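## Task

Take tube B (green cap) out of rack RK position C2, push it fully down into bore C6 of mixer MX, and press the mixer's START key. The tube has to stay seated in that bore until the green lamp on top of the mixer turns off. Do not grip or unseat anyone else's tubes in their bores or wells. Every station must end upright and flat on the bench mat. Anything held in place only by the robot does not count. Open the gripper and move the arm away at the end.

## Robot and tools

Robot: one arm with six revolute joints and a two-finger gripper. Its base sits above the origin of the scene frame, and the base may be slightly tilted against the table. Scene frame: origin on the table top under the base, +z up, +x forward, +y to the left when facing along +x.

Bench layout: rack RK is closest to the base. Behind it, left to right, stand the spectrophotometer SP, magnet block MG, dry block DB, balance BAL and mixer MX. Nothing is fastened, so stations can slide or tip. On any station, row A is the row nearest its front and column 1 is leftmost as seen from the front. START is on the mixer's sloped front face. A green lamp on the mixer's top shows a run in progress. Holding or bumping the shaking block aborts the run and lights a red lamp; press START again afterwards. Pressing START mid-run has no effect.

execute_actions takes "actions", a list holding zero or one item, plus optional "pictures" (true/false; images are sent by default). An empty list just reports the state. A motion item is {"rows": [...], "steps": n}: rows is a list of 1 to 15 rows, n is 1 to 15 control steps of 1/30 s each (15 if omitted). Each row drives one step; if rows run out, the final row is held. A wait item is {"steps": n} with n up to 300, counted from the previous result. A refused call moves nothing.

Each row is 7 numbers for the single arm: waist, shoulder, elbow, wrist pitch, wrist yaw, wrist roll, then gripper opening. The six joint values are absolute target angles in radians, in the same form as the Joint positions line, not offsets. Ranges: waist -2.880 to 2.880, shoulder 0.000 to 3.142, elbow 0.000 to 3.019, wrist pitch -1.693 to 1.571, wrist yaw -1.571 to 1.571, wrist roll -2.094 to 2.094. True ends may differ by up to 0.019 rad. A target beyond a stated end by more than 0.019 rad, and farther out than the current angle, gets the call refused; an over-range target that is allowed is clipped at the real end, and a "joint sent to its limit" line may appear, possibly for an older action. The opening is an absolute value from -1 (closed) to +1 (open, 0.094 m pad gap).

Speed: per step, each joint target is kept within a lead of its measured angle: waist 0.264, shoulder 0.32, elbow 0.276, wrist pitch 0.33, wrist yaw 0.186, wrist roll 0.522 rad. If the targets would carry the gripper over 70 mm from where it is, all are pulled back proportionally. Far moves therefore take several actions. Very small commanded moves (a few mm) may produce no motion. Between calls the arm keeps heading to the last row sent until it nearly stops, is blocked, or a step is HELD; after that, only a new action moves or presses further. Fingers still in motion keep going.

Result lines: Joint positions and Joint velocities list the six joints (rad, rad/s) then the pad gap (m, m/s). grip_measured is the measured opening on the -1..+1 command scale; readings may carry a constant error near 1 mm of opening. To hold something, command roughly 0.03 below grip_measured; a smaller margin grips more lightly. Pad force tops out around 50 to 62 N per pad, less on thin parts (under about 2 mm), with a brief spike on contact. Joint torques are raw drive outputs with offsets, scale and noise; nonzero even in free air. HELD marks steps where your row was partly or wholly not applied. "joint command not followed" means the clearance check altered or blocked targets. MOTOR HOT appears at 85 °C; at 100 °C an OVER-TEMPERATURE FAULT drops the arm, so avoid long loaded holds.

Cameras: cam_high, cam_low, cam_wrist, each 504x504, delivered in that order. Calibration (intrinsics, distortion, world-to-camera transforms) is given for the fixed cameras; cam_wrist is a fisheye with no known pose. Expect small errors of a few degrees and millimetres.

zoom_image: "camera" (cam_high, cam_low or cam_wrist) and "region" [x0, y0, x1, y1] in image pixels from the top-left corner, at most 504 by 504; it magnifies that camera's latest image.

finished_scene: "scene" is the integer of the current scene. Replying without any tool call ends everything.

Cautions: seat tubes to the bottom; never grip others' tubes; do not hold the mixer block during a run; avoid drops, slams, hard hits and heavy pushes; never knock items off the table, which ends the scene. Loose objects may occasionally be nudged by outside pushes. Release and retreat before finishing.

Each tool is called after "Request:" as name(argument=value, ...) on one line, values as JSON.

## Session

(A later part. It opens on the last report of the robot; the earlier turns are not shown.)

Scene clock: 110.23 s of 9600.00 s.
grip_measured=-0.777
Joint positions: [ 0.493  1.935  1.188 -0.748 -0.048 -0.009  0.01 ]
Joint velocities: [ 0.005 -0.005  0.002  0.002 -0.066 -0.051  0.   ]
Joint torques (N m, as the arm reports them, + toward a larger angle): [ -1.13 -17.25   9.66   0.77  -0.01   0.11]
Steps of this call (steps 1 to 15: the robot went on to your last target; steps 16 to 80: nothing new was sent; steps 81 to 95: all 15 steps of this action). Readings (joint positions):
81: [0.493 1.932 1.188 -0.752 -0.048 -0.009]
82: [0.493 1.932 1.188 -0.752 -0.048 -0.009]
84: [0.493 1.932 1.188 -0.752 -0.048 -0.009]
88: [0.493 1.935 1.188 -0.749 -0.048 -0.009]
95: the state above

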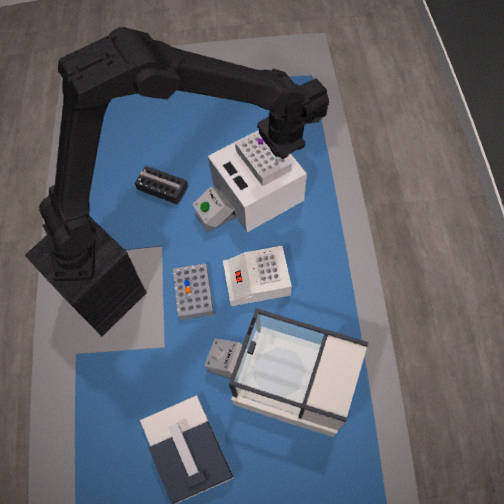

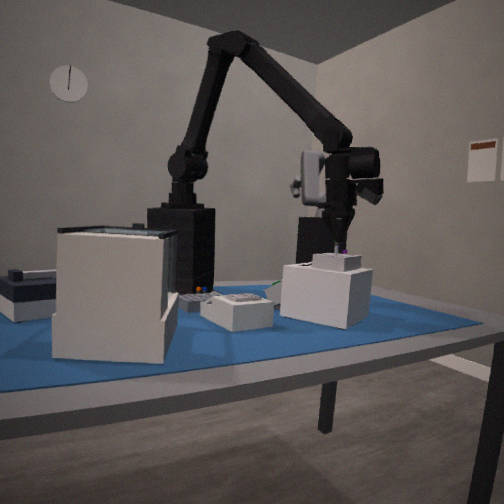

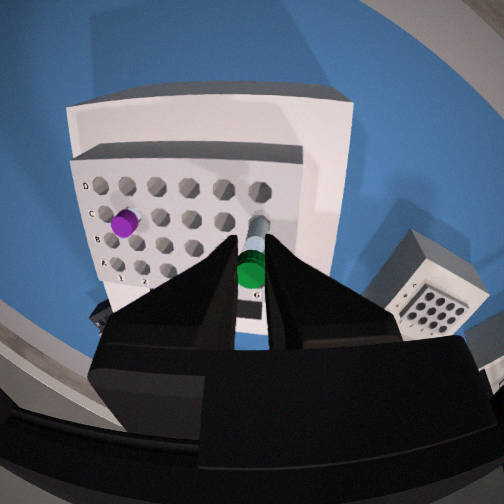

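Request:
execute_actions(actions=[{"rows":[[0.479,1.915,1.22,-0.75,-0.051,0,-0.8],[0.479,1.91,1.22,-0.75,-0.051,0,-0.8],[0.479,1.91,1.22,-0.76,-0.051,0,-0.8],[0.479,1.91,1.22,-0.768,-0.051,0,-0.8],[0.479,1.91,1.22,-0.773,-0.051,0,-0.8],[0.479,1.91,1.22,-0.773,-0.051,0,-0.8],[0.479,1.91,1.22,-0.773,-0.051,0,-0.8],[0.479,1.92,1.22,-0.773,-0.051,0,-0.8],[0.479,1.93,1.22,-0.76,-0.051,0,-0.8],[0.479,1.938,1.22,-0.75,-0.051,0,-0.8],[0.479,1.943,1.22,-0.745,-0.051,0,-0.8],[0.479,1.947,1.22,-0.743,-0.051,0,-0.8]],"steps":15}])

Request:
execute_actions(actions=[{"steps":15}])

Request:
zoom_image(camera="cam_wrist", region=[220,190,290,260])

Scene clock: 115.43 s of 9600.00 s.
grip_measured=-0.777
Joint positions: [ 0.493  1.935  1.188 -0.757 -0.048 -0.009  0.01 ]
Joint velocities: [-0.015 -0.005 -0.007 -0.007  0.037 -0.022 -0.001]
Joint torques (N m, as the arm reports them, + toward a larger angle): [ -0.74 -18.32   9.58   0.72  -0.21   0.11]
Steps of this call (steps 1 to 15: the robot went on to your last target; steps 16 to 141: nothing new was sent; steps 142 to 156: all 15 steps of this action). Readings (joint positions):
142: [0.493 1.935 1.188 -0.748 -0.048 -0.009]
143: [0.493 1.934 1.188 -0.748 -0.048 -0.009]
145: [0.493 1.933 1.188 -0.749 -0.048 -0.009]
149: [0.493 1.933 1.188 -0.757 -0.048 -0.009]
156: the state above

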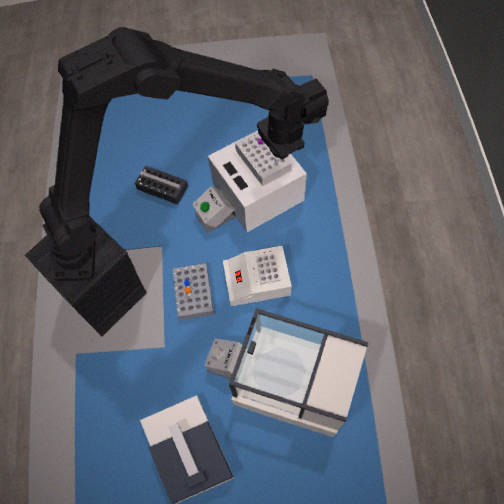

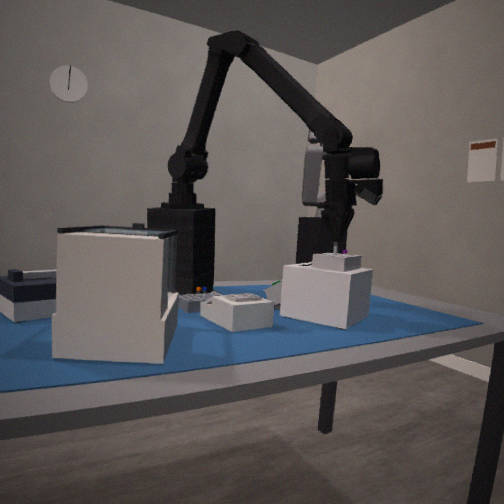

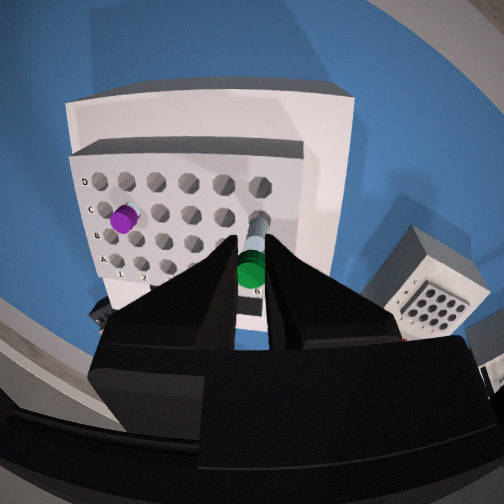

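Scene clock: 115.93 s of 9600.00 s.
grip_measured=-0.777
Joint positions: [ 0.493  1.935  1.188 -0.757 -0.049 -0.009  0.01 ]
Joint velocities: [-0.005 -0.015 -0.007 -0.002  0.022  0.007  0.001]
Joint torques (N m, as the arm reports them, + toward a larger angle): [ -0.96 -17.96   9.51   0.7   -0.21   0.11]
Steps of this call (steps 1 to 15: the robot went on to your last target). Readings (joint positions):
1: [0.493 1.935 1.188 -0.757 -0.049 -0.009]
2: [0.493 1.935 1.188 -0.757 -0.049 -0.009]
4: [0.493 1.935 1.188 -0.757 -0.049 -0.009]
8: [0.493 1.935 1.188 -0.757 -0.049 -0.009]
15: the state above
The arm was judged still, so your last target was given up. Only a new action makes it travel on or press farther. Fingers that are still opening or closing keep moving.

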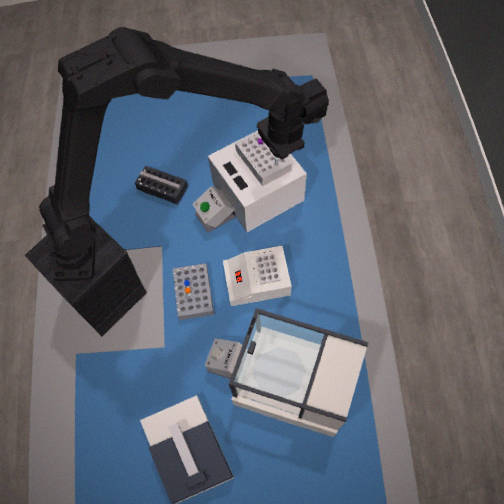

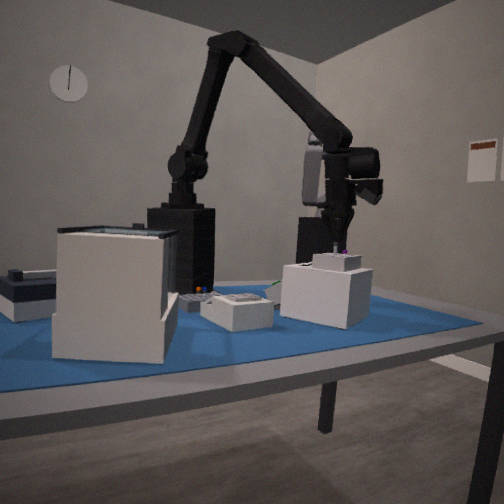

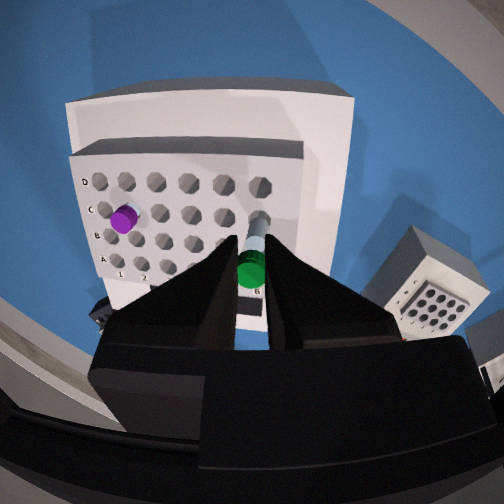

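Region (220, 190, 290, 260) of cam_wrist's 504x504 image, scaled by 7.200, with more detail than that image has.

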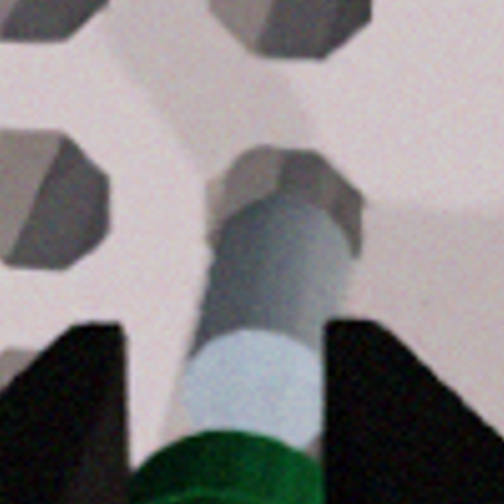

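Request:
execute_actions(actions=[{"rows":[[0.479,1.935,1.22,-0.765,-0.052,0,-0.8],[0.479,1.935,1.22,-0.773,-0.052,0,-0.8],[0.479,1.935,1.22,-0.776,-0.052,0,-0.8],[0.479,1.935,1.22,-0.777,-0.052,0,-0.8],[0.479,1.935,1.22,-0.777,-0.052,0,-0.8],[0.479,1.94,1.22,-0.777,-0.052,0,-0.8],[0.479,1.945,1.22,-0.76,-0.052,0,-0.8],[0.479,1.95,1.22,-0.75,-0.052,0,-0.8],[0.479,1.954,1.22,-0.746,-0.052,0,-0.8]],"steps":15}])

Request:
zoom_image(camera="cam_wrist", region=[220,190,290,260])

Scene clock: 121.00 s of 9600.00 s.
grip_measured=-0.777
Joint positions: [ 0.493  1.943  1.188 -0.76  -0.05  -0.009  0.01 ]
Joint velocities: [ 0.005 -0.005  0.007  0.017  0.022  0.007  0.   ]
Joint torques (N m, as the arm reports them, + toward a larger angle): [ -1.14 -18.01   9.46   0.67  -0.21   0.09]
Steps of this call (steps 1 to 137: nothing new was sent; steps 138 to 152: all 15 steps of this action). Readings (joint positions):
138: [0.493 1.935 1.188 -0.757 -0.049 -0.009]
139: [0.493 1.935 1.188 -0.757 -0.049 -0.009]
141: [0.493 1.935 1.188 -0.759 -0.049 -0.009]
145: [0.493 1.935 1.188 -0.761 -0.049 -0.009]
152: the state above

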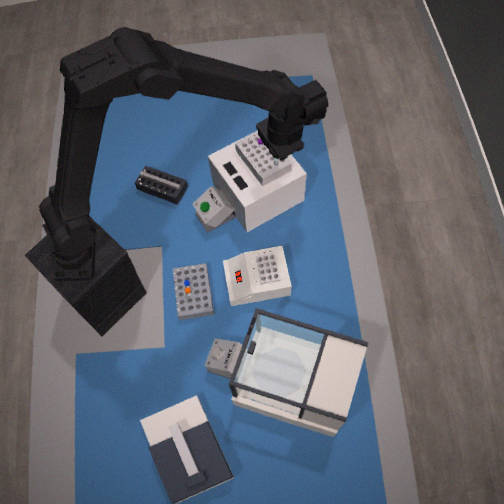

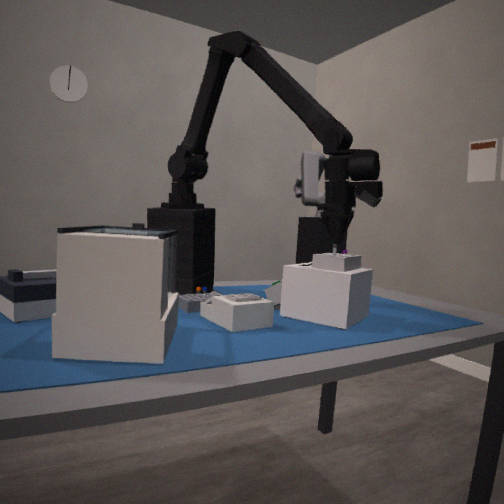

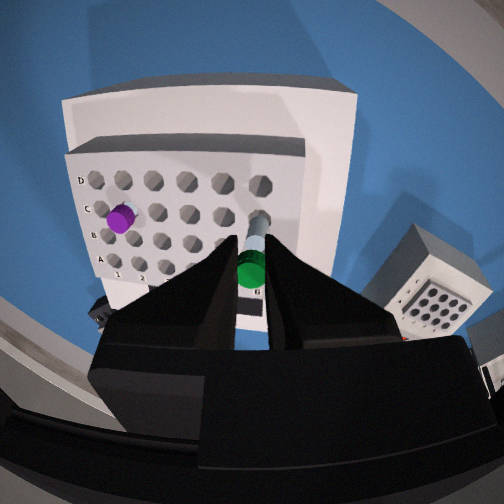

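Region (220, 190, 290, 260) of cam_wrist's 504x504 image, scaled by 7.200, with more detail than that image has.

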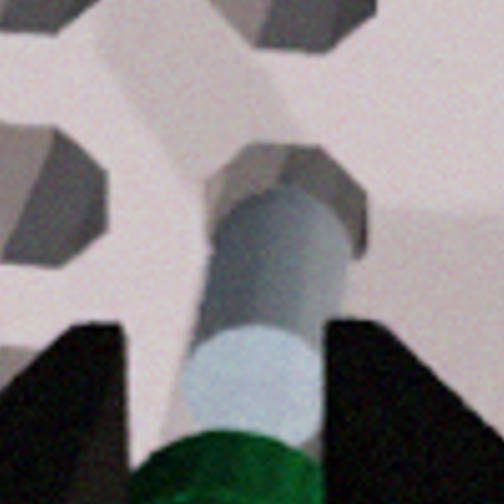

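In by ~4 mm. Continue, bringing q4 forward.

Request:
execute_actions(actions=[{"rows":[[0.479,1.952,1.22,-0.742,-0.05,0,-0.8],[0.479,1.952,1.22,-0.738,-0.048,0,-0.8],[0.479,1.953,1.22,-0.735,-0.046,0,-0.8],[0.479,1.956,1.22,-0.732,-0.045,0,-0.8],[0.479,1.959,1.22,-0.729,-0.044,0,-0.8],[0.479,1.962,1.22,-0.726,-0.043,0,-0.8],[0.479,1.965,1.22,-0.723,-0.042,0,-0.8],[0.479,1.968,1.22,-0.72,-0.041,0,-0.8],[0.479,1.971,1.22,-0.717,-0.04,0,-0.8],[0.479,1.974,1.22,-0.714,-0.04,0,-0.8]],"steps":15}])

Request:
zoom_image(camera="cam_low", region=[300,210,370,280])

Scene clock: 123.83 s of 9600.00 s.
grip_measured=-0.777
Joint positions: [ 0.493  1.967  1.188 -0.734 -0.044 -0.009  0.01 ]
Joint velocities: [ 0.005  0.034 -0.027  0.012 -0.037 -0.007  0.   ]
Joint torques (N m, as the arm reports them, + toward a larger angle): [ -1.01 -19.11   9.37   0.97  -0.01   0.1 ]
Steps of this call (steps 1 to 15: the robot went on to your last target; steps 16 to 70: nothing new was sent; steps 71 to 85: all 15 steps of this action). Readings (joint positions):
71: [0.493 1.943 1.188 -0.759 -0.050 -0.009]
72: [0.493 1.943 1.188 -0.757 -0.050 -0.009]
74: [0.493 1.943 1.188 -0.754 -0.048 -0.009]
78: [0.493 1.948 1.188 -0.746 -0.047 -0.009]
85: the state above

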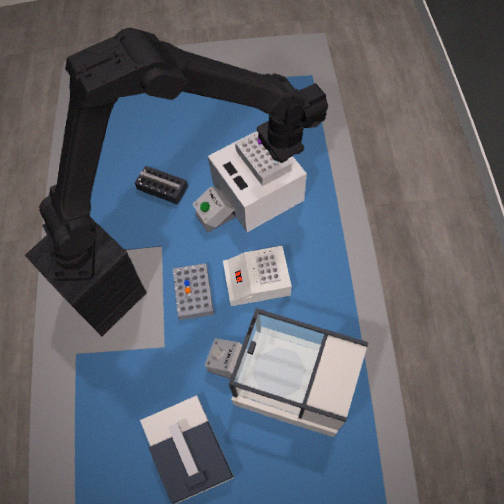

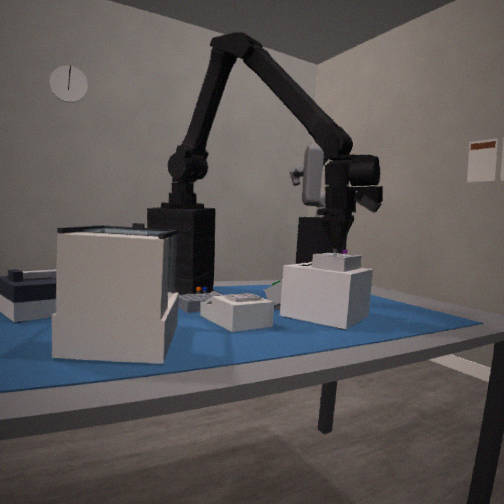

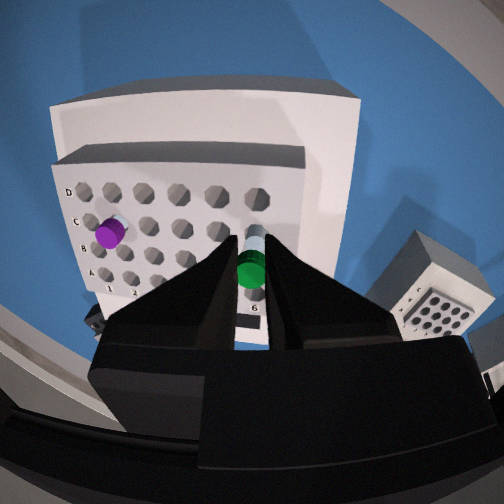

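Region (300, 210, 370, 280) of cam_low's 504x504 image, scaled by 7.200, with more detail than that image has.

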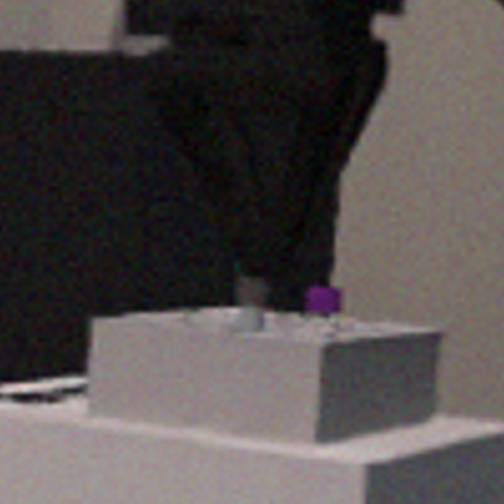

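Go a bit deeper so the drop is small, then release.

Request:
execute_actions(actions=[{"rows":[[0.479,1.977,1.22,-0.711,-0.04,0,-0.8],[0.479,1.98,1.22,-0.708,-0.04,0,-0.8],[0.479,1.983,1.22,-0.705,-0.04,0,-0.8],[0.479,1.986,1.22,-0.702,-0.04,0,-0.8],[0.479,1.989,1.22,-0.699,-0.04,0,-0.8],[0.479,1.992,1.22,-0.696,-0.04,0,-0.8],[0.479,1.994,1.22,-0.694,-0.04,0,-0.8]],"steps":13}], pictures=false)

Request:
execute_actions(actions=[{"rows":[[0.479,1.985,1.22,-0.7,-0.04,0,-0.77],[0.479,1.985,1.22,-0.7,-0.04,0,-0.74],[0.479,1.985,1.22,-0.7,-0.04,0,-0.7],[0.479,1.985,1.22,-0.7,-0.04,0,-0.66],[0.479,1.985,1.22,-0.7,-0.04,0,-0.62]],"steps":12}])

Request:
zoom_image(camera="cam_low", region=[300,210,370,280])

Scene clock: 127.80 s of 9600.00 s.
grip_measured=-0.777
Joint positions: [ 0.493  1.987  1.188 -0.715 -0.042 -0.009  0.01 ]
Joint velocities: [ 0.005  0.005  0.007  0.022  0.007 -0.066 -0.001]
Joint torques (N m, as the arm reports them, + toward a larger angle): [ -0.97 -18.44   9.18   0.97  -0.01   0.11]
Steps of this call (steps 1 to 15: the robot went on to your last target; steps 16 to 106: nothing new was sent; steps 107 to 119: all 13 steps of this action). Readings (joint positions):
107: [0.493 1.968 1.188 -0.732 -0.044 -0.009]
108: [0.493 1.968 1.188 -0.732 -0.044 -0.009]
110: [0.493 1.969 1.188 -0.729 -0.044 -0.009]
114: [0.493 1.978 1.188 -0.722 -0.044 -0.009]
119: the state above

Scene clock: 128.20 s of 9600.00 s.
grip_measured=-0.622
Joint positions: [ 0.493  1.987  1.188 -0.715 -0.042 -0.009  0.018]
Joint velocities: [-0.024 -0.005 -0.007 -0.007 -0.066  0.022  0.001]
Joint torques (N m, as the arm reports them, + toward a larger angle): [ -0.99 -19.69   9.19   0.73  -0.04   0.11]
Steps of this call (steps 1 to 12: all 12 steps of this action). Readings (joint positions):
1: [0.493 1.987 1.188 -0.715 -0.042 -0.009]
2: [0.493 1.987 1.188 -0.715 -0.042 -0.009]
4: [0.493 1.987 1.188 -0.715 -0.042 -0.009]
8: [0.493 1.987 1.188 -0.715 -0.042 -0.009]
12: the state above

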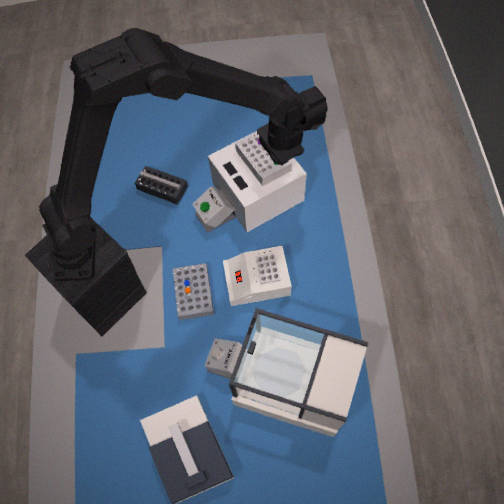

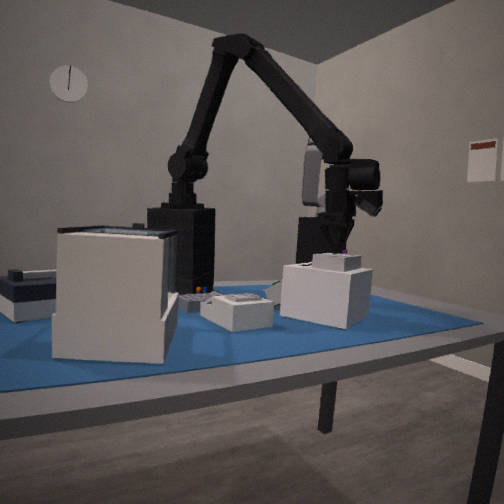

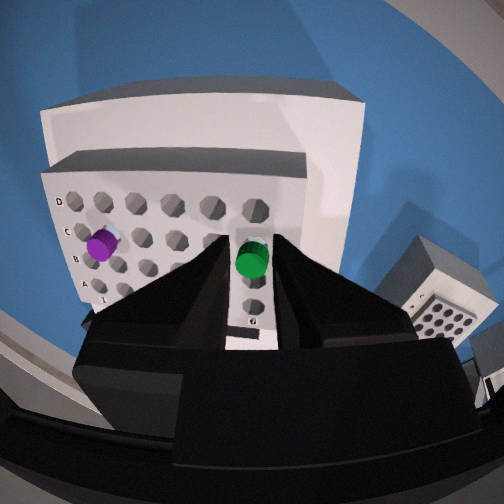

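Region (300, 210, 370, 280) of cam_low's 504x504 image, scaled by 7.200, with more detail than that image has.

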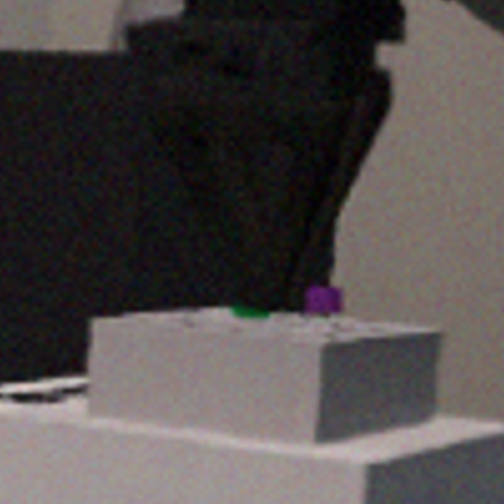

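Request:
execute_actions(actions=[{"rows":[[0.479,1.965,1.22,-0.725,-0.04,0,-0.62],[0.479,1.96,1.22,-0.732,-0.04,0,-0.62],[0.479,1.955,1.22,-0.737,-0.04,0,-0.62],[0.479,1.95,1.22,-0.742,-0.04,0,-0.62],[0.479,1.945,1.22,-0.747,-0.04,0,-0.62],[0.479,1.94,1.22,-0.752,-0.04,0,-0.62]],"steps":15}])

Request:
zoom_image(camera="cam_low", region=[300,210,370,280])

Scene clock: 135.43 s of 9600.00 s.
grip_measured=-0.622
Joint positions: [ 0.493  1.957  1.188 -0.736 -0.042 -0.009  0.018]
Joint velocities: [ 0.005 -0.005 -0.012 -0.002 -0.066  0.022 -0.   ]
Joint torques (N m, as the arm reports them, + toward a larger angle): [ -1.22 -20.9    9.42  -0.3   -0.03   0.11]
Steps of this call (steps 1 to 15: the robot went on to your last target; steps 16 to 202: nothing new was sent; steps 203 to 217: all 15 steps of this action). Readings (joint positions):
203: [0.493 1.987 1.188 -0.715 -0.042 -0.009]
204: [0.493 1.987 1.188 -0.715 -0.042 -0.009]
206: [0.493 1.985 1.188 -0.720 -0.042 -0.009]
210: [0.493 1.971 1.188 -0.735 -0.042 -0.009]
217: the state above

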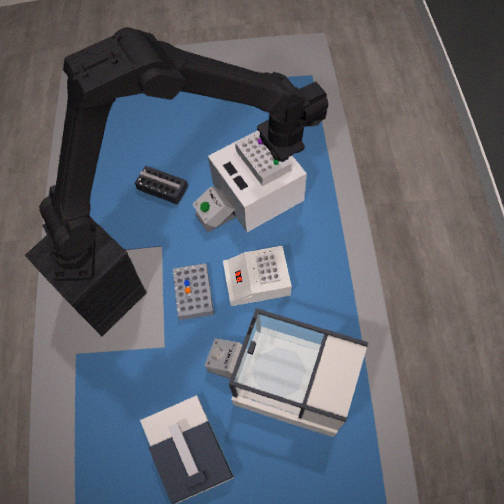

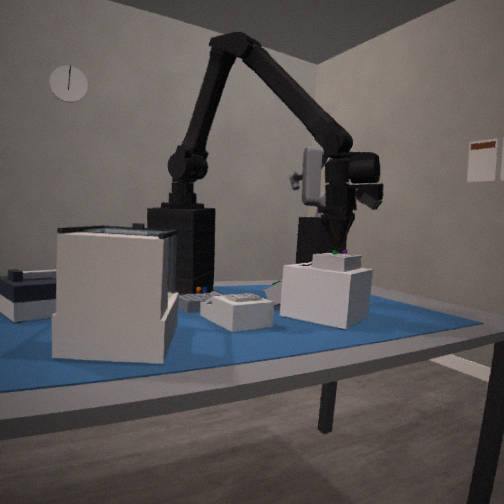

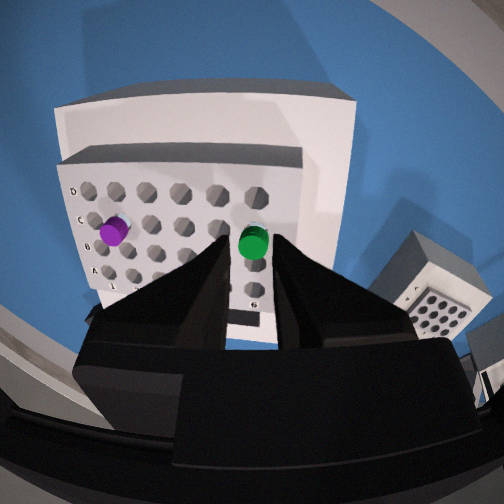

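Region (300, 210, 370, 280) of cam_low's 504x504 image, scaled by 7.200, with more detail than that image has.

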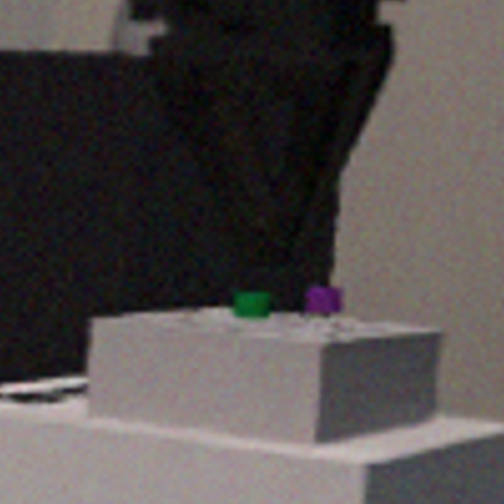

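Request:
execute_actions(actions=[{"rows":[[0.479,1.95,1.22,-0.74,-0.04,0,-1]],"steps":12}], pictures=false)

Request:
execute_actions(actions=[{"rows":[[0.479,1.962,1.22,-0.73,-0.04,0,-1],[0.479,1.966,1.22,-0.725,-0.04,0,-1],[0.479,1.969,1.22,-0.72,-0.04,0,-1],[0.479,1.972,1.22,-0.717,-0.04,0,-1],[0.479,1.975,1.22,-0.715,-0.04,0,-1],[0.479,1.978,1.22,-0.713,-0.04,0,-1],[0.479,1.981,1.22,-0.711,-0.04,0,-1],[0.479,1.984,1.22,-0.71,-0.04,0,-1],[0.479,1.988,1.22,-0.71,-0.04,0,-1],[0.479,1.992,1.22,-0.71,-0.04,0,-1],[0.479,1.997,1.22,-0.71,-0.04,0,-1],[0.479,2.002,1.22,-0.71,-0.04,0,-1],[0.479,2.008,1.22,-0.71,-0.04,0,-1],[0.479,2.014,1.22,-0.71,-0.04,0,-1]],"steps":15}])

Request:
zoom_image(camera="cam_low", region=[300,210,370,280])

Scene clock: 147.20 s of 9600.00 s.
grip_measured=-0.981
Joint positions: [ 0.493  1.957  1.188 -0.736 -0.042 -0.009  0.001]
Joint velocities: [-0.005 -0.015  0.012  0.022 -0.022 -0.007 -0.002]
Joint torques (N m, as the arm reports them, + toward a larger angle): [ -1.07 -20.05   9.4    0.18  -0.05   0.11]
Steps of this call (steps 1 to 15: the robot went on to your last target; steps 16 to 341: nothing new was sent; steps 342 to 353: all 12 steps of this action). Readings (joint positions):
342: [0.493 1.957 1.188 -0.736 -0.042 -0.009]
343: [0.493 1.957 1.188 -0.736 -0.042 -0.009]
345: [0.493 1.957 1.188 -0.736 -0.042 -0.009]
349: [0.493 1.957 1.188 -0.736 -0.042 -0.009]
353: the state above

Scene clock: 147.70 s of 9600.00 s.
grip_measured=-0.981
Joint positions: [ 0.493  1.984  1.194 -0.727 -0.042 -0.009  0.001]
Joint velocities: [-0.015  0.044  0.012 -0.012 -0.051  0.022  0.   ]
Joint torques (N m, as the arm reports them, + toward a larger angle): [ -0.46 -17.53   8.61   1.02  -0.03   0.11]
Steps of this call (steps 1 to 15: all 15 steps of this action). Readings (joint positions):
1: [0.493 1.957 1.188 -0.736 -0.042 -0.009]
2: [0.493 1.957 1.188 -0.736 -0.042 -0.009]
4: [0.493 1.957 1.188 -0.736 -0.042 -0.009]
8: [0.493 1.964 1.188 -0.731 -0.042 -0.009]
15: the state above

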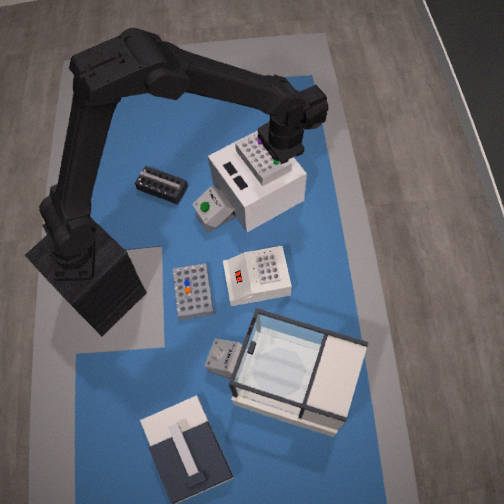

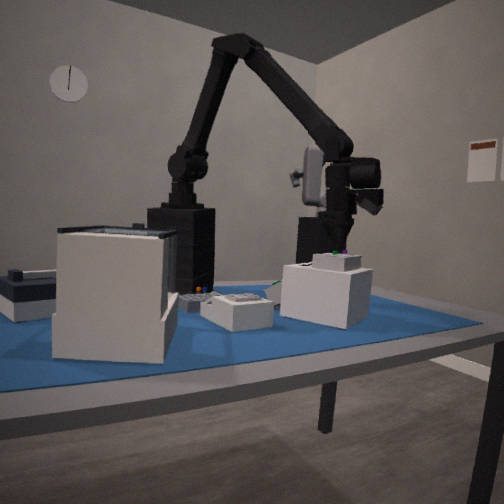

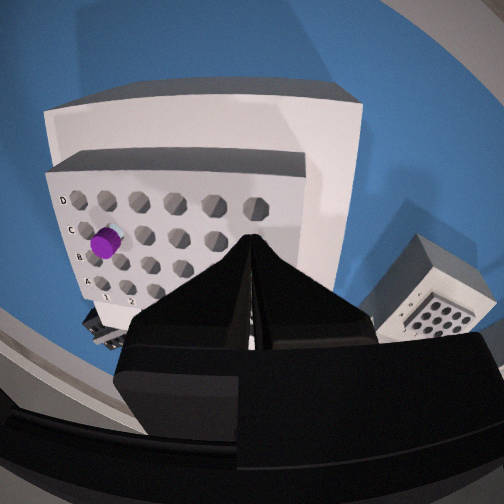

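Region (300, 210, 370, 280) of cam_low's 504x504 image, scaled by 7.200, with more detail than that image has.

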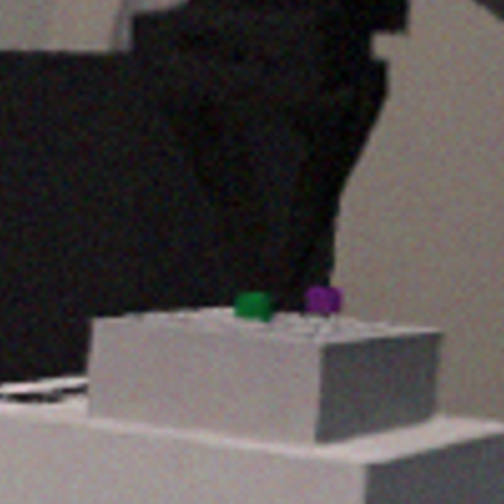

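Request:
execute_actions(actions=[{"rows":[[0.49,1.96,1.22,-0.73,-0.04,0,-1],[0.49,1.94,1.21,-0.75,-0.04,0,-1],[0.49,1.915,1.2,-0.77,-0.04,0,-1],[0.49,1.885,1.18,-0.78,-0.04,0,-1],[0.49,1.855,1.16,-0.79,-0.03,0,-1],[0.5,1.82,1.13,-0.79,-0.03,0,-1],[0.51,1.785,1.1,-0.79,-0.02,0,-1],[0.52,1.75,1.07,-0.79,-0.02,0,-1],[0.535,1.715,1.04,-0.79,-0.01,0,-1],[0.55,1.68,1.01,-0.785,0,0,-1],[0.565,1.645,0.98,-0.78,0,0,-1],[0.58,1.61,0.95,-0.775,0,0,-1],[0.595,1.575,0.92,-0.77,0,0,-1],[0.61,1.54,0.89,-0.765,0,0,-1],[0.62,1.505,0.855,-0.76,0,0,-1]],"steps":15}], pictures=false)

Request:
execute_actions(actions=[{"rows":[[0.63,1.47,0.82,-0.75,0,0,-1],[0.635,1.435,0.785,-0.74,0,0,-1],[0.64,1.4,0.75,-0.73,0,0,-1],[0.64,1.375,0.71,-0.72,0,0,-1],[0.64,1.355,0.67,-0.7,0,0,-1],[0.64,1.355,0.64,-0.66,0,0,-1],[0.64,1.36,0.61,-0.62,0,0,-1],[0.64,1.375,0.58,-0.57,0,0,-1],[0.64,1.39,0.555,-0.52,0,0,-1],[0.64,1.41,0.53,-0.46,0,0,-1],[0.64,1.435,0.51,-0.4,0,0,-1],[0.64,1.46,0.49,-0.34,0,0,-1],[0.64,1.49,0.47,-0.28,0,0,-1],[0.64,1.52,0.455,-0.22,0,0,-1],[0.64,1.55,0.44,-0.16,0,0,-1]],"steps":15}], pictures=false)

Request:
execute_actions(actions=[{"rows":[[0.64,1.575,0.43,-0.11,0,0,-1],[0.64,1.6,0.42,-0.06,0,0,-1],[0.64,1.62,0.412,-0.02,0,0,-1],[0.64,1.635,0.407,0.01,0,0,-1],[0.64,1.645,0.405,0.025,0,0,-1]],"steps":15}])

Scene clock: 157.67 s of 9600.00 s.
grip_measured=-0.981
Joint positions: [ 0.573  1.561  0.915 -0.77  -0.001 -0.009  0.001]
Joint velocities: [ 0.591 -1.128 -0.789 -0.002  0.037 -0.022 -0.   ]
Joint torques (N m, as the arm reports them, + toward a larger angle): [  0.57 -12.99   6.77   0.8   -0.06   0.1 ]
Steps of this call (steps 1 to 15: the robot went on to your last target; steps 16 to 284: nothing new was sent; steps 285 to 299: all 15 steps of this action). Readings (joint positions):
285: [0.493 1.983 1.194 -0.727 -0.042 -0.009]
286: [0.493 1.980 1.194 -0.729 -0.042 -0.009]
288: [0.493 1.966 1.191 -0.744 -0.042 -0.009]
292: [0.494 1.858 1.116 -0.766 -0.024 -0.009]
299: the state above

Scene clock: 158.17 s of 9600.00 s.
grip_measured=-0.981
Joint positions: [ 0.643  1.492  0.463 -0.295 -0.001 -0.009  0.001]
Joint velocities: [ 0.015  0.982 -0.457  1.717  0.007  0.007 -0.001]
Joint torques (N m, as the arm reports them, + toward a larger angle): [-1.01 -9.88  5.9   0.69 -0.06  0.11]
Steps of this call (steps 1 to 15: all 15 steps of this action). Readings (joint positions):
1: [0.593 1.524 0.884 -0.768 -0.001 -0.009]
2: [0.612 1.487 0.852 -0.764 -0.001 -0.009]
4: [0.638 1.420 0.780 -0.750 -0.001 -0.009]
8: [0.643 1.343 0.630 -0.665 -0.001 -0.009]
15: the state above

Scene clock: 158.67 s of 9600.00 s.
grip_measured=-0.981
Joint positions: [ 0.643  1.654  0.402  0.003 -0.001 -0.009  0.001]
Joint velocities: [-0.015 -0.005 -0.017 -0.002  0.022  0.022  0.   ]
Joint torques (N m, as the arm reports them, + toward a larger angle): [ -0.91 -10.91   4.12   1.39  -0.05   0.1 ]
Steps of this call (steps 1 to 15: all 15 steps of this action). Readings (joint positions):
1: [0.643 1.525 0.448 -0.237 -0.001 -0.009]
2: [0.643 1.556 0.435 -0.183 -0.001 -0.009]
4: [0.643 1.610 0.416 -0.090 -0.001 -0.009]
8: [0.643 1.654 0.402 -0.013 -0.001 -0.009]
15: the state above

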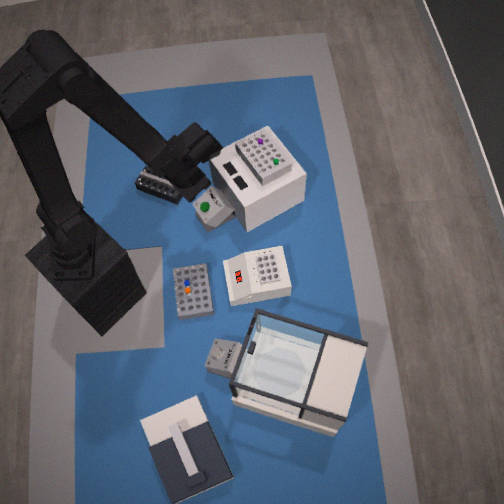

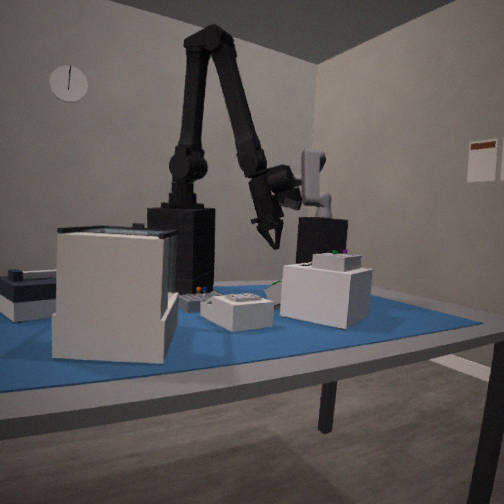

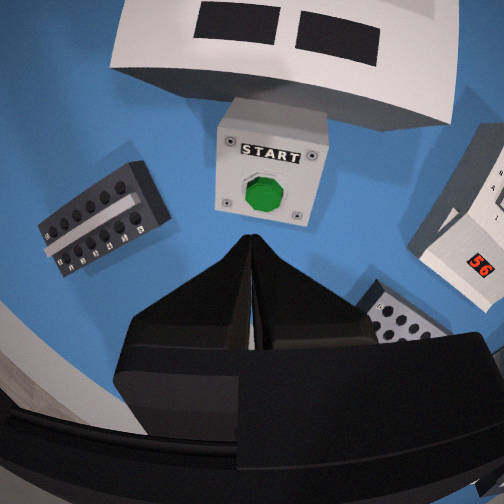

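Request:
execute_actions(actions=[{"rows":[[0.63,1.665,0.408,0.04,0,0,-1],[0.62,1.688,0.411,0.06,0,0,-1],[0.612,1.711,0.414,0.08,0,0,-1],[0.606,1.734,0.417,0.1,0,0,-1],[0.606,1.757,0.42,0.12,0,0,-1],[0.606,1.78,0.423,0.14,0,0,-1],[0.606,1.803,0.426,0.16,0,0,-1],[0.606,1.826,0.429,0.18,0,0,-1],[0.606,1.849,0.432,0.2,0,0,-1],[0.606,1.872,0.435,0.22,0,0,-1],[0.606,1.895,0.438,0.24,0,0,-1],[0.606,1.918,0.44,0.26,0,0,-1],[0.606,1.94,0.442,0.278,0,0,-1]],"steps":15}], pictures=false)

Request:
execute_actions(actions=[{"steps":10}])

Request:
zoom_image(camera="cam_low", region=[230,220,320,310])

Scene clock: 163.30 s of 9600.00 s.
grip_measured=-0.981
Joint positions: [ 0.619  1.935  0.427  0.242 -0.001 -0.009  0.001]
Joint velocities: [-0.015  0.337  0.071  0.183  0.022 -0.022 -0.001]
Joint torques (N m, as the arm reports them, + toward a larger angle): [ -1.96 -14.14   2.62   1.32  -0.07   0.11]
Steps of this call (steps 1 to 15: the robot went on to your last target; steps 16 to 124: nothing new was sent; steps 125 to 139: all 15 steps of this action). Readings (joint positions):
125: [0.643 1.654 0.402 0.006 -0.001 -0.009]
126: [0.643 1.657 0.402 0.014 -0.001 -0.009]
128: [0.636 1.678 0.402 0.048 -0.001 -0.009]
132: [0.620 1.773 0.407 0.124 -0.001 -0.009]
139: the state above

Scene clock: 163.63 s of 9600.00 s.
grip_measured=-0.981
Joint positions: [ 0.619  1.947  0.431  0.257 -0.001 -0.009  0.001]
Joint velocities: [-0.024 -0.005 -0.017  0.022  0.051 -0.037 -0.   ]
Joint torques (N m, as the arm reports them, + toward a larger angle): [ -1.63 -12.86   2.61   1.41  -0.05   0.12]
Steps of this call (steps 1 to 10: the robot went on to your last target). Readings (joint positions):
1: [0.619 1.944 0.428 0.247 -0.001 -0.009]
2: [0.619 1.947 0.429 0.250 -0.001 -0.009]
4: [0.619 1.947 0.429 0.253 -0.001 -0.009]
8: [0.619 1.947 0.431 0.257 -0.001 -0.009]
10: the state above

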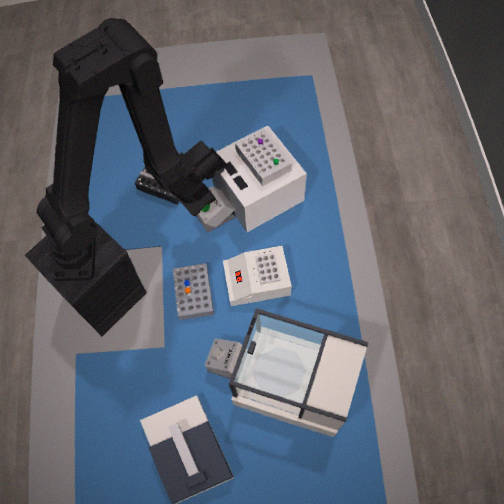

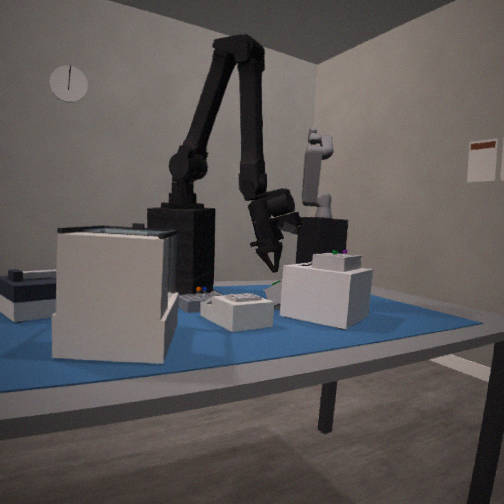

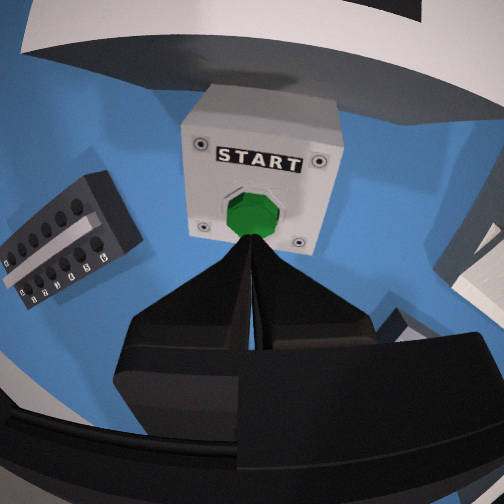

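Region (230, 220, 320, 310) of cam_low's 504x504 image, scaled by 5.600, with more detail than that image has.

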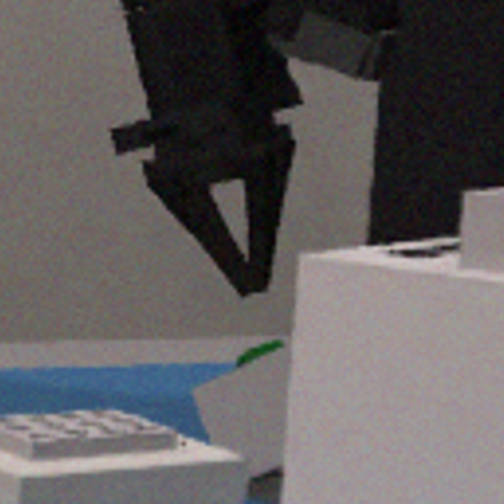

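Request:
execute_actions(actions=[{"rows":[[0.606,1.955,0.445,0.284,0,0,-1],[0.606,1.964,0.448,0.29,0,0,-1],[0.606,1.973,0.451,0.296,0,0,-1],[0.606,1.982,0.454,0.302,0,0,-1],[0.606,1.991,0.456,0.309,0,0,-1],[0.606,2.0,0.458,0.316,0,0,-1],[0.606,2.009,0.46,0.323,0,0,-1],[0.606,2.018,0.462,0.33,0,0,-1],[0.606,2.027,0.464,0.337,0,0,-1],[0.606,2.036,0.466,0.344,0,0,-1],[0.606,2.045,0.468,0.351,0,0,-1],[0.606,2.054,0.47,0.358,0,0,-1],[0.606,2.06,0.472,0.362,0,0,-1]],"steps":15}], pictures=false)

Request:
execute_actions(actions=[{"steps":8}])

Request:
zoom_image(camera="cam_low", region=[230,220,320,310])

Scene clock: 167.43 s of 9600.00 s.
grip_measured=-0.981
Joint positions: [ 0.619  2.053  0.463  0.336 -0.001 -0.009  0.001]
Joint velocities: [ 0.005  0.112  0.022  0.027 -0.007 -0.007 -0.001]
Joint torques (N m, as the arm reports them, + toward a larger angle): [ -1.6  -12.02   1.54   1.63  -0.06   0.1 ]
Steps of this call (steps 1 to 30: the robot went on to your last target; steps 31 to 99: nothing new was sent; steps 100 to 114: all 15 steps of this action). Readings (joint positions):
100: [0.619 1.947 0.431 0.258 -0.001 -0.009]
101: [0.619 1.948 0.431 0.261 -0.001 -0.009]
103: [0.619 1.955 0.434 0.270 -0.001 -0.009]
107: [0.619 1.991 0.448 0.297 -0.001 -0.009]
114: the state above

Scene clock: 167.70 s of 9600.00 s.
grip_measured=-0.981
Joint positions: [ 0.619  2.057  0.463  0.34  -0.001 -0.009  0.001]
Joint velocities: [-0.005 -0.005  0.007 -0.022  0.007 -0.007 -0.001]
Joint torques (N m, as the arm reports them, + toward a larger angle): [ -1.59 -12.56   1.71   1.29  -0.04   0.11]
Steps of this call (steps 1 to 8: the robot went on to your last target). Readings (joint positions):
1: [0.619 2.056 0.463 0.337 -0.001 -0.009]
2: [0.619 2.057 0.463 0.338 -0.001 -0.009]
4: [0.619 2.057 0.463 0.339 -0.001 -0.009]
8: the state above

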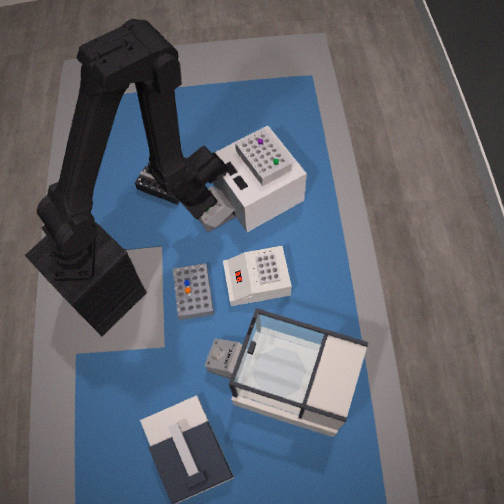

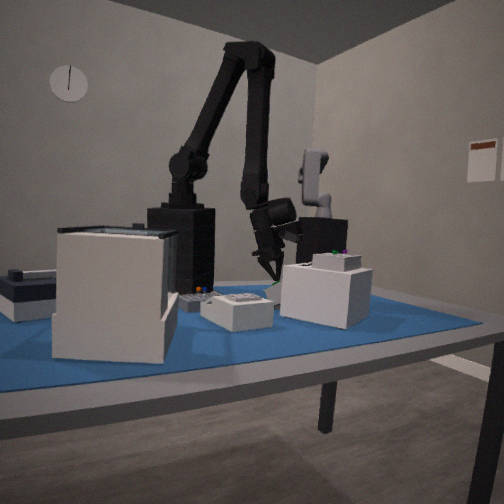

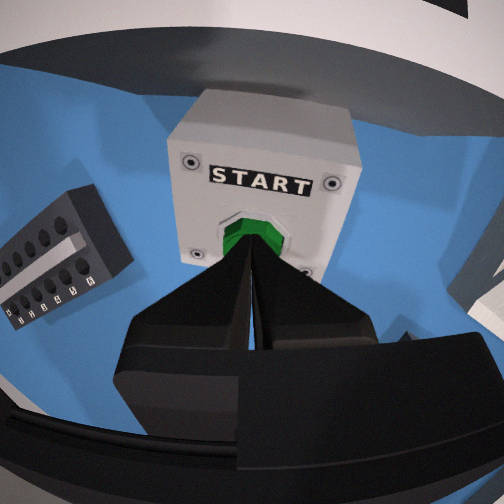

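Region (230, 220, 320, 310) of cam_low's 504x504 image, scaled by 5.600, with more detail than that image has.

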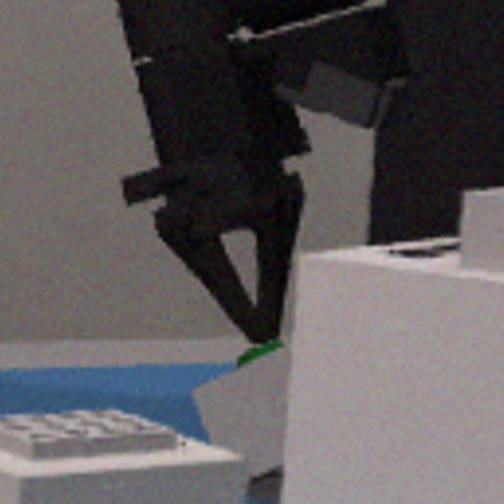

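Request:
execute_actions(actions=[{"rows":[[0.606,2.064,0.472,0.365,0,0,-1],[0.606,2.068,0.472,0.369,0,0,-1],[0.606,2.072,0.472,0.373,0,0,-1],[0.606,2.076,0.472,0.377,0,0,-1],[0.606,2.08,0.472,0.381,0,0,-1],[0.606,2.084,0.472,0.385,0,0,-1],[0.606,2.088,0.472,0.389,0,0,-1],[0.606,2.092,0.472,0.393,0,0,-1],[0.606,2.096,0.472,0.397,0,0,-1],[0.606,2.1,0.472,0.401,0,0,-1],[0.606,2.104,0.472,0.405,0,0,-1],[0.606,2.108,0.472,0.409,0,0,-1]],"steps":15}])

Scene clock: 170.40 s of 9600.00 s.
grip_measured=-0.981
Joint positions: [ 0.619  2.082  0.463  0.389  0.001 -0.009  0.001]
Joint velocities: [ 0.005 -0.005  0.022  0.027 -0.022 -0.007 -0.001]
Joint torques (N m, as the arm reports them, + toward a larger angle): [ -1.72 -10.69   1.42   1.35  -0.15   0.12]
Steps of this call (steps 1 to 15: the robot went on to your last target; steps 16 to 66: nothing new was sent; steps 67 to 81: all 15 steps of this action). Readings (joint positions):
67: [0.619 2.057 0.463 0.341 -0.001 -0.009]
68: [0.619 2.057 0.463 0.342 -0.001 -0.009]
70: [0.619 2.059 0.463 0.349 -0.001 -0.009]
74: [0.619 2.067 0.463 0.364 -0.000 -0.009]
81: the state above

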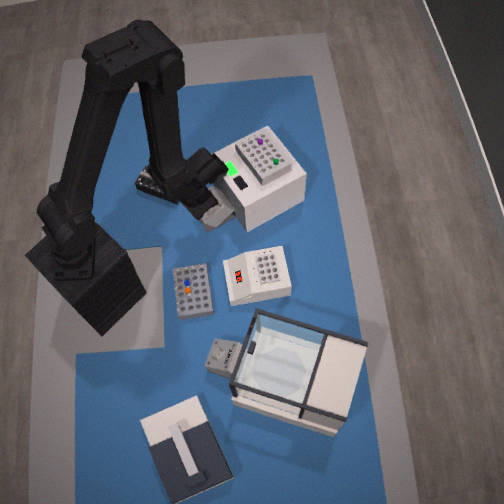

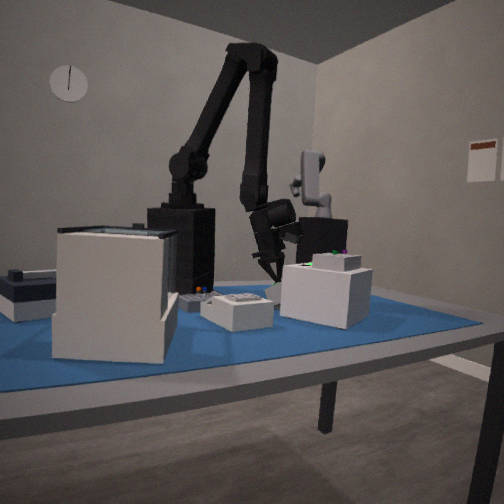

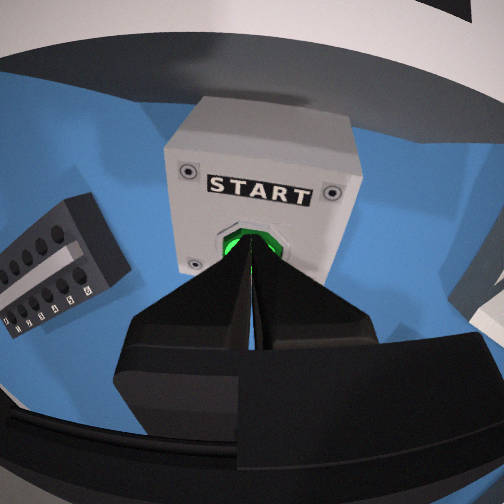

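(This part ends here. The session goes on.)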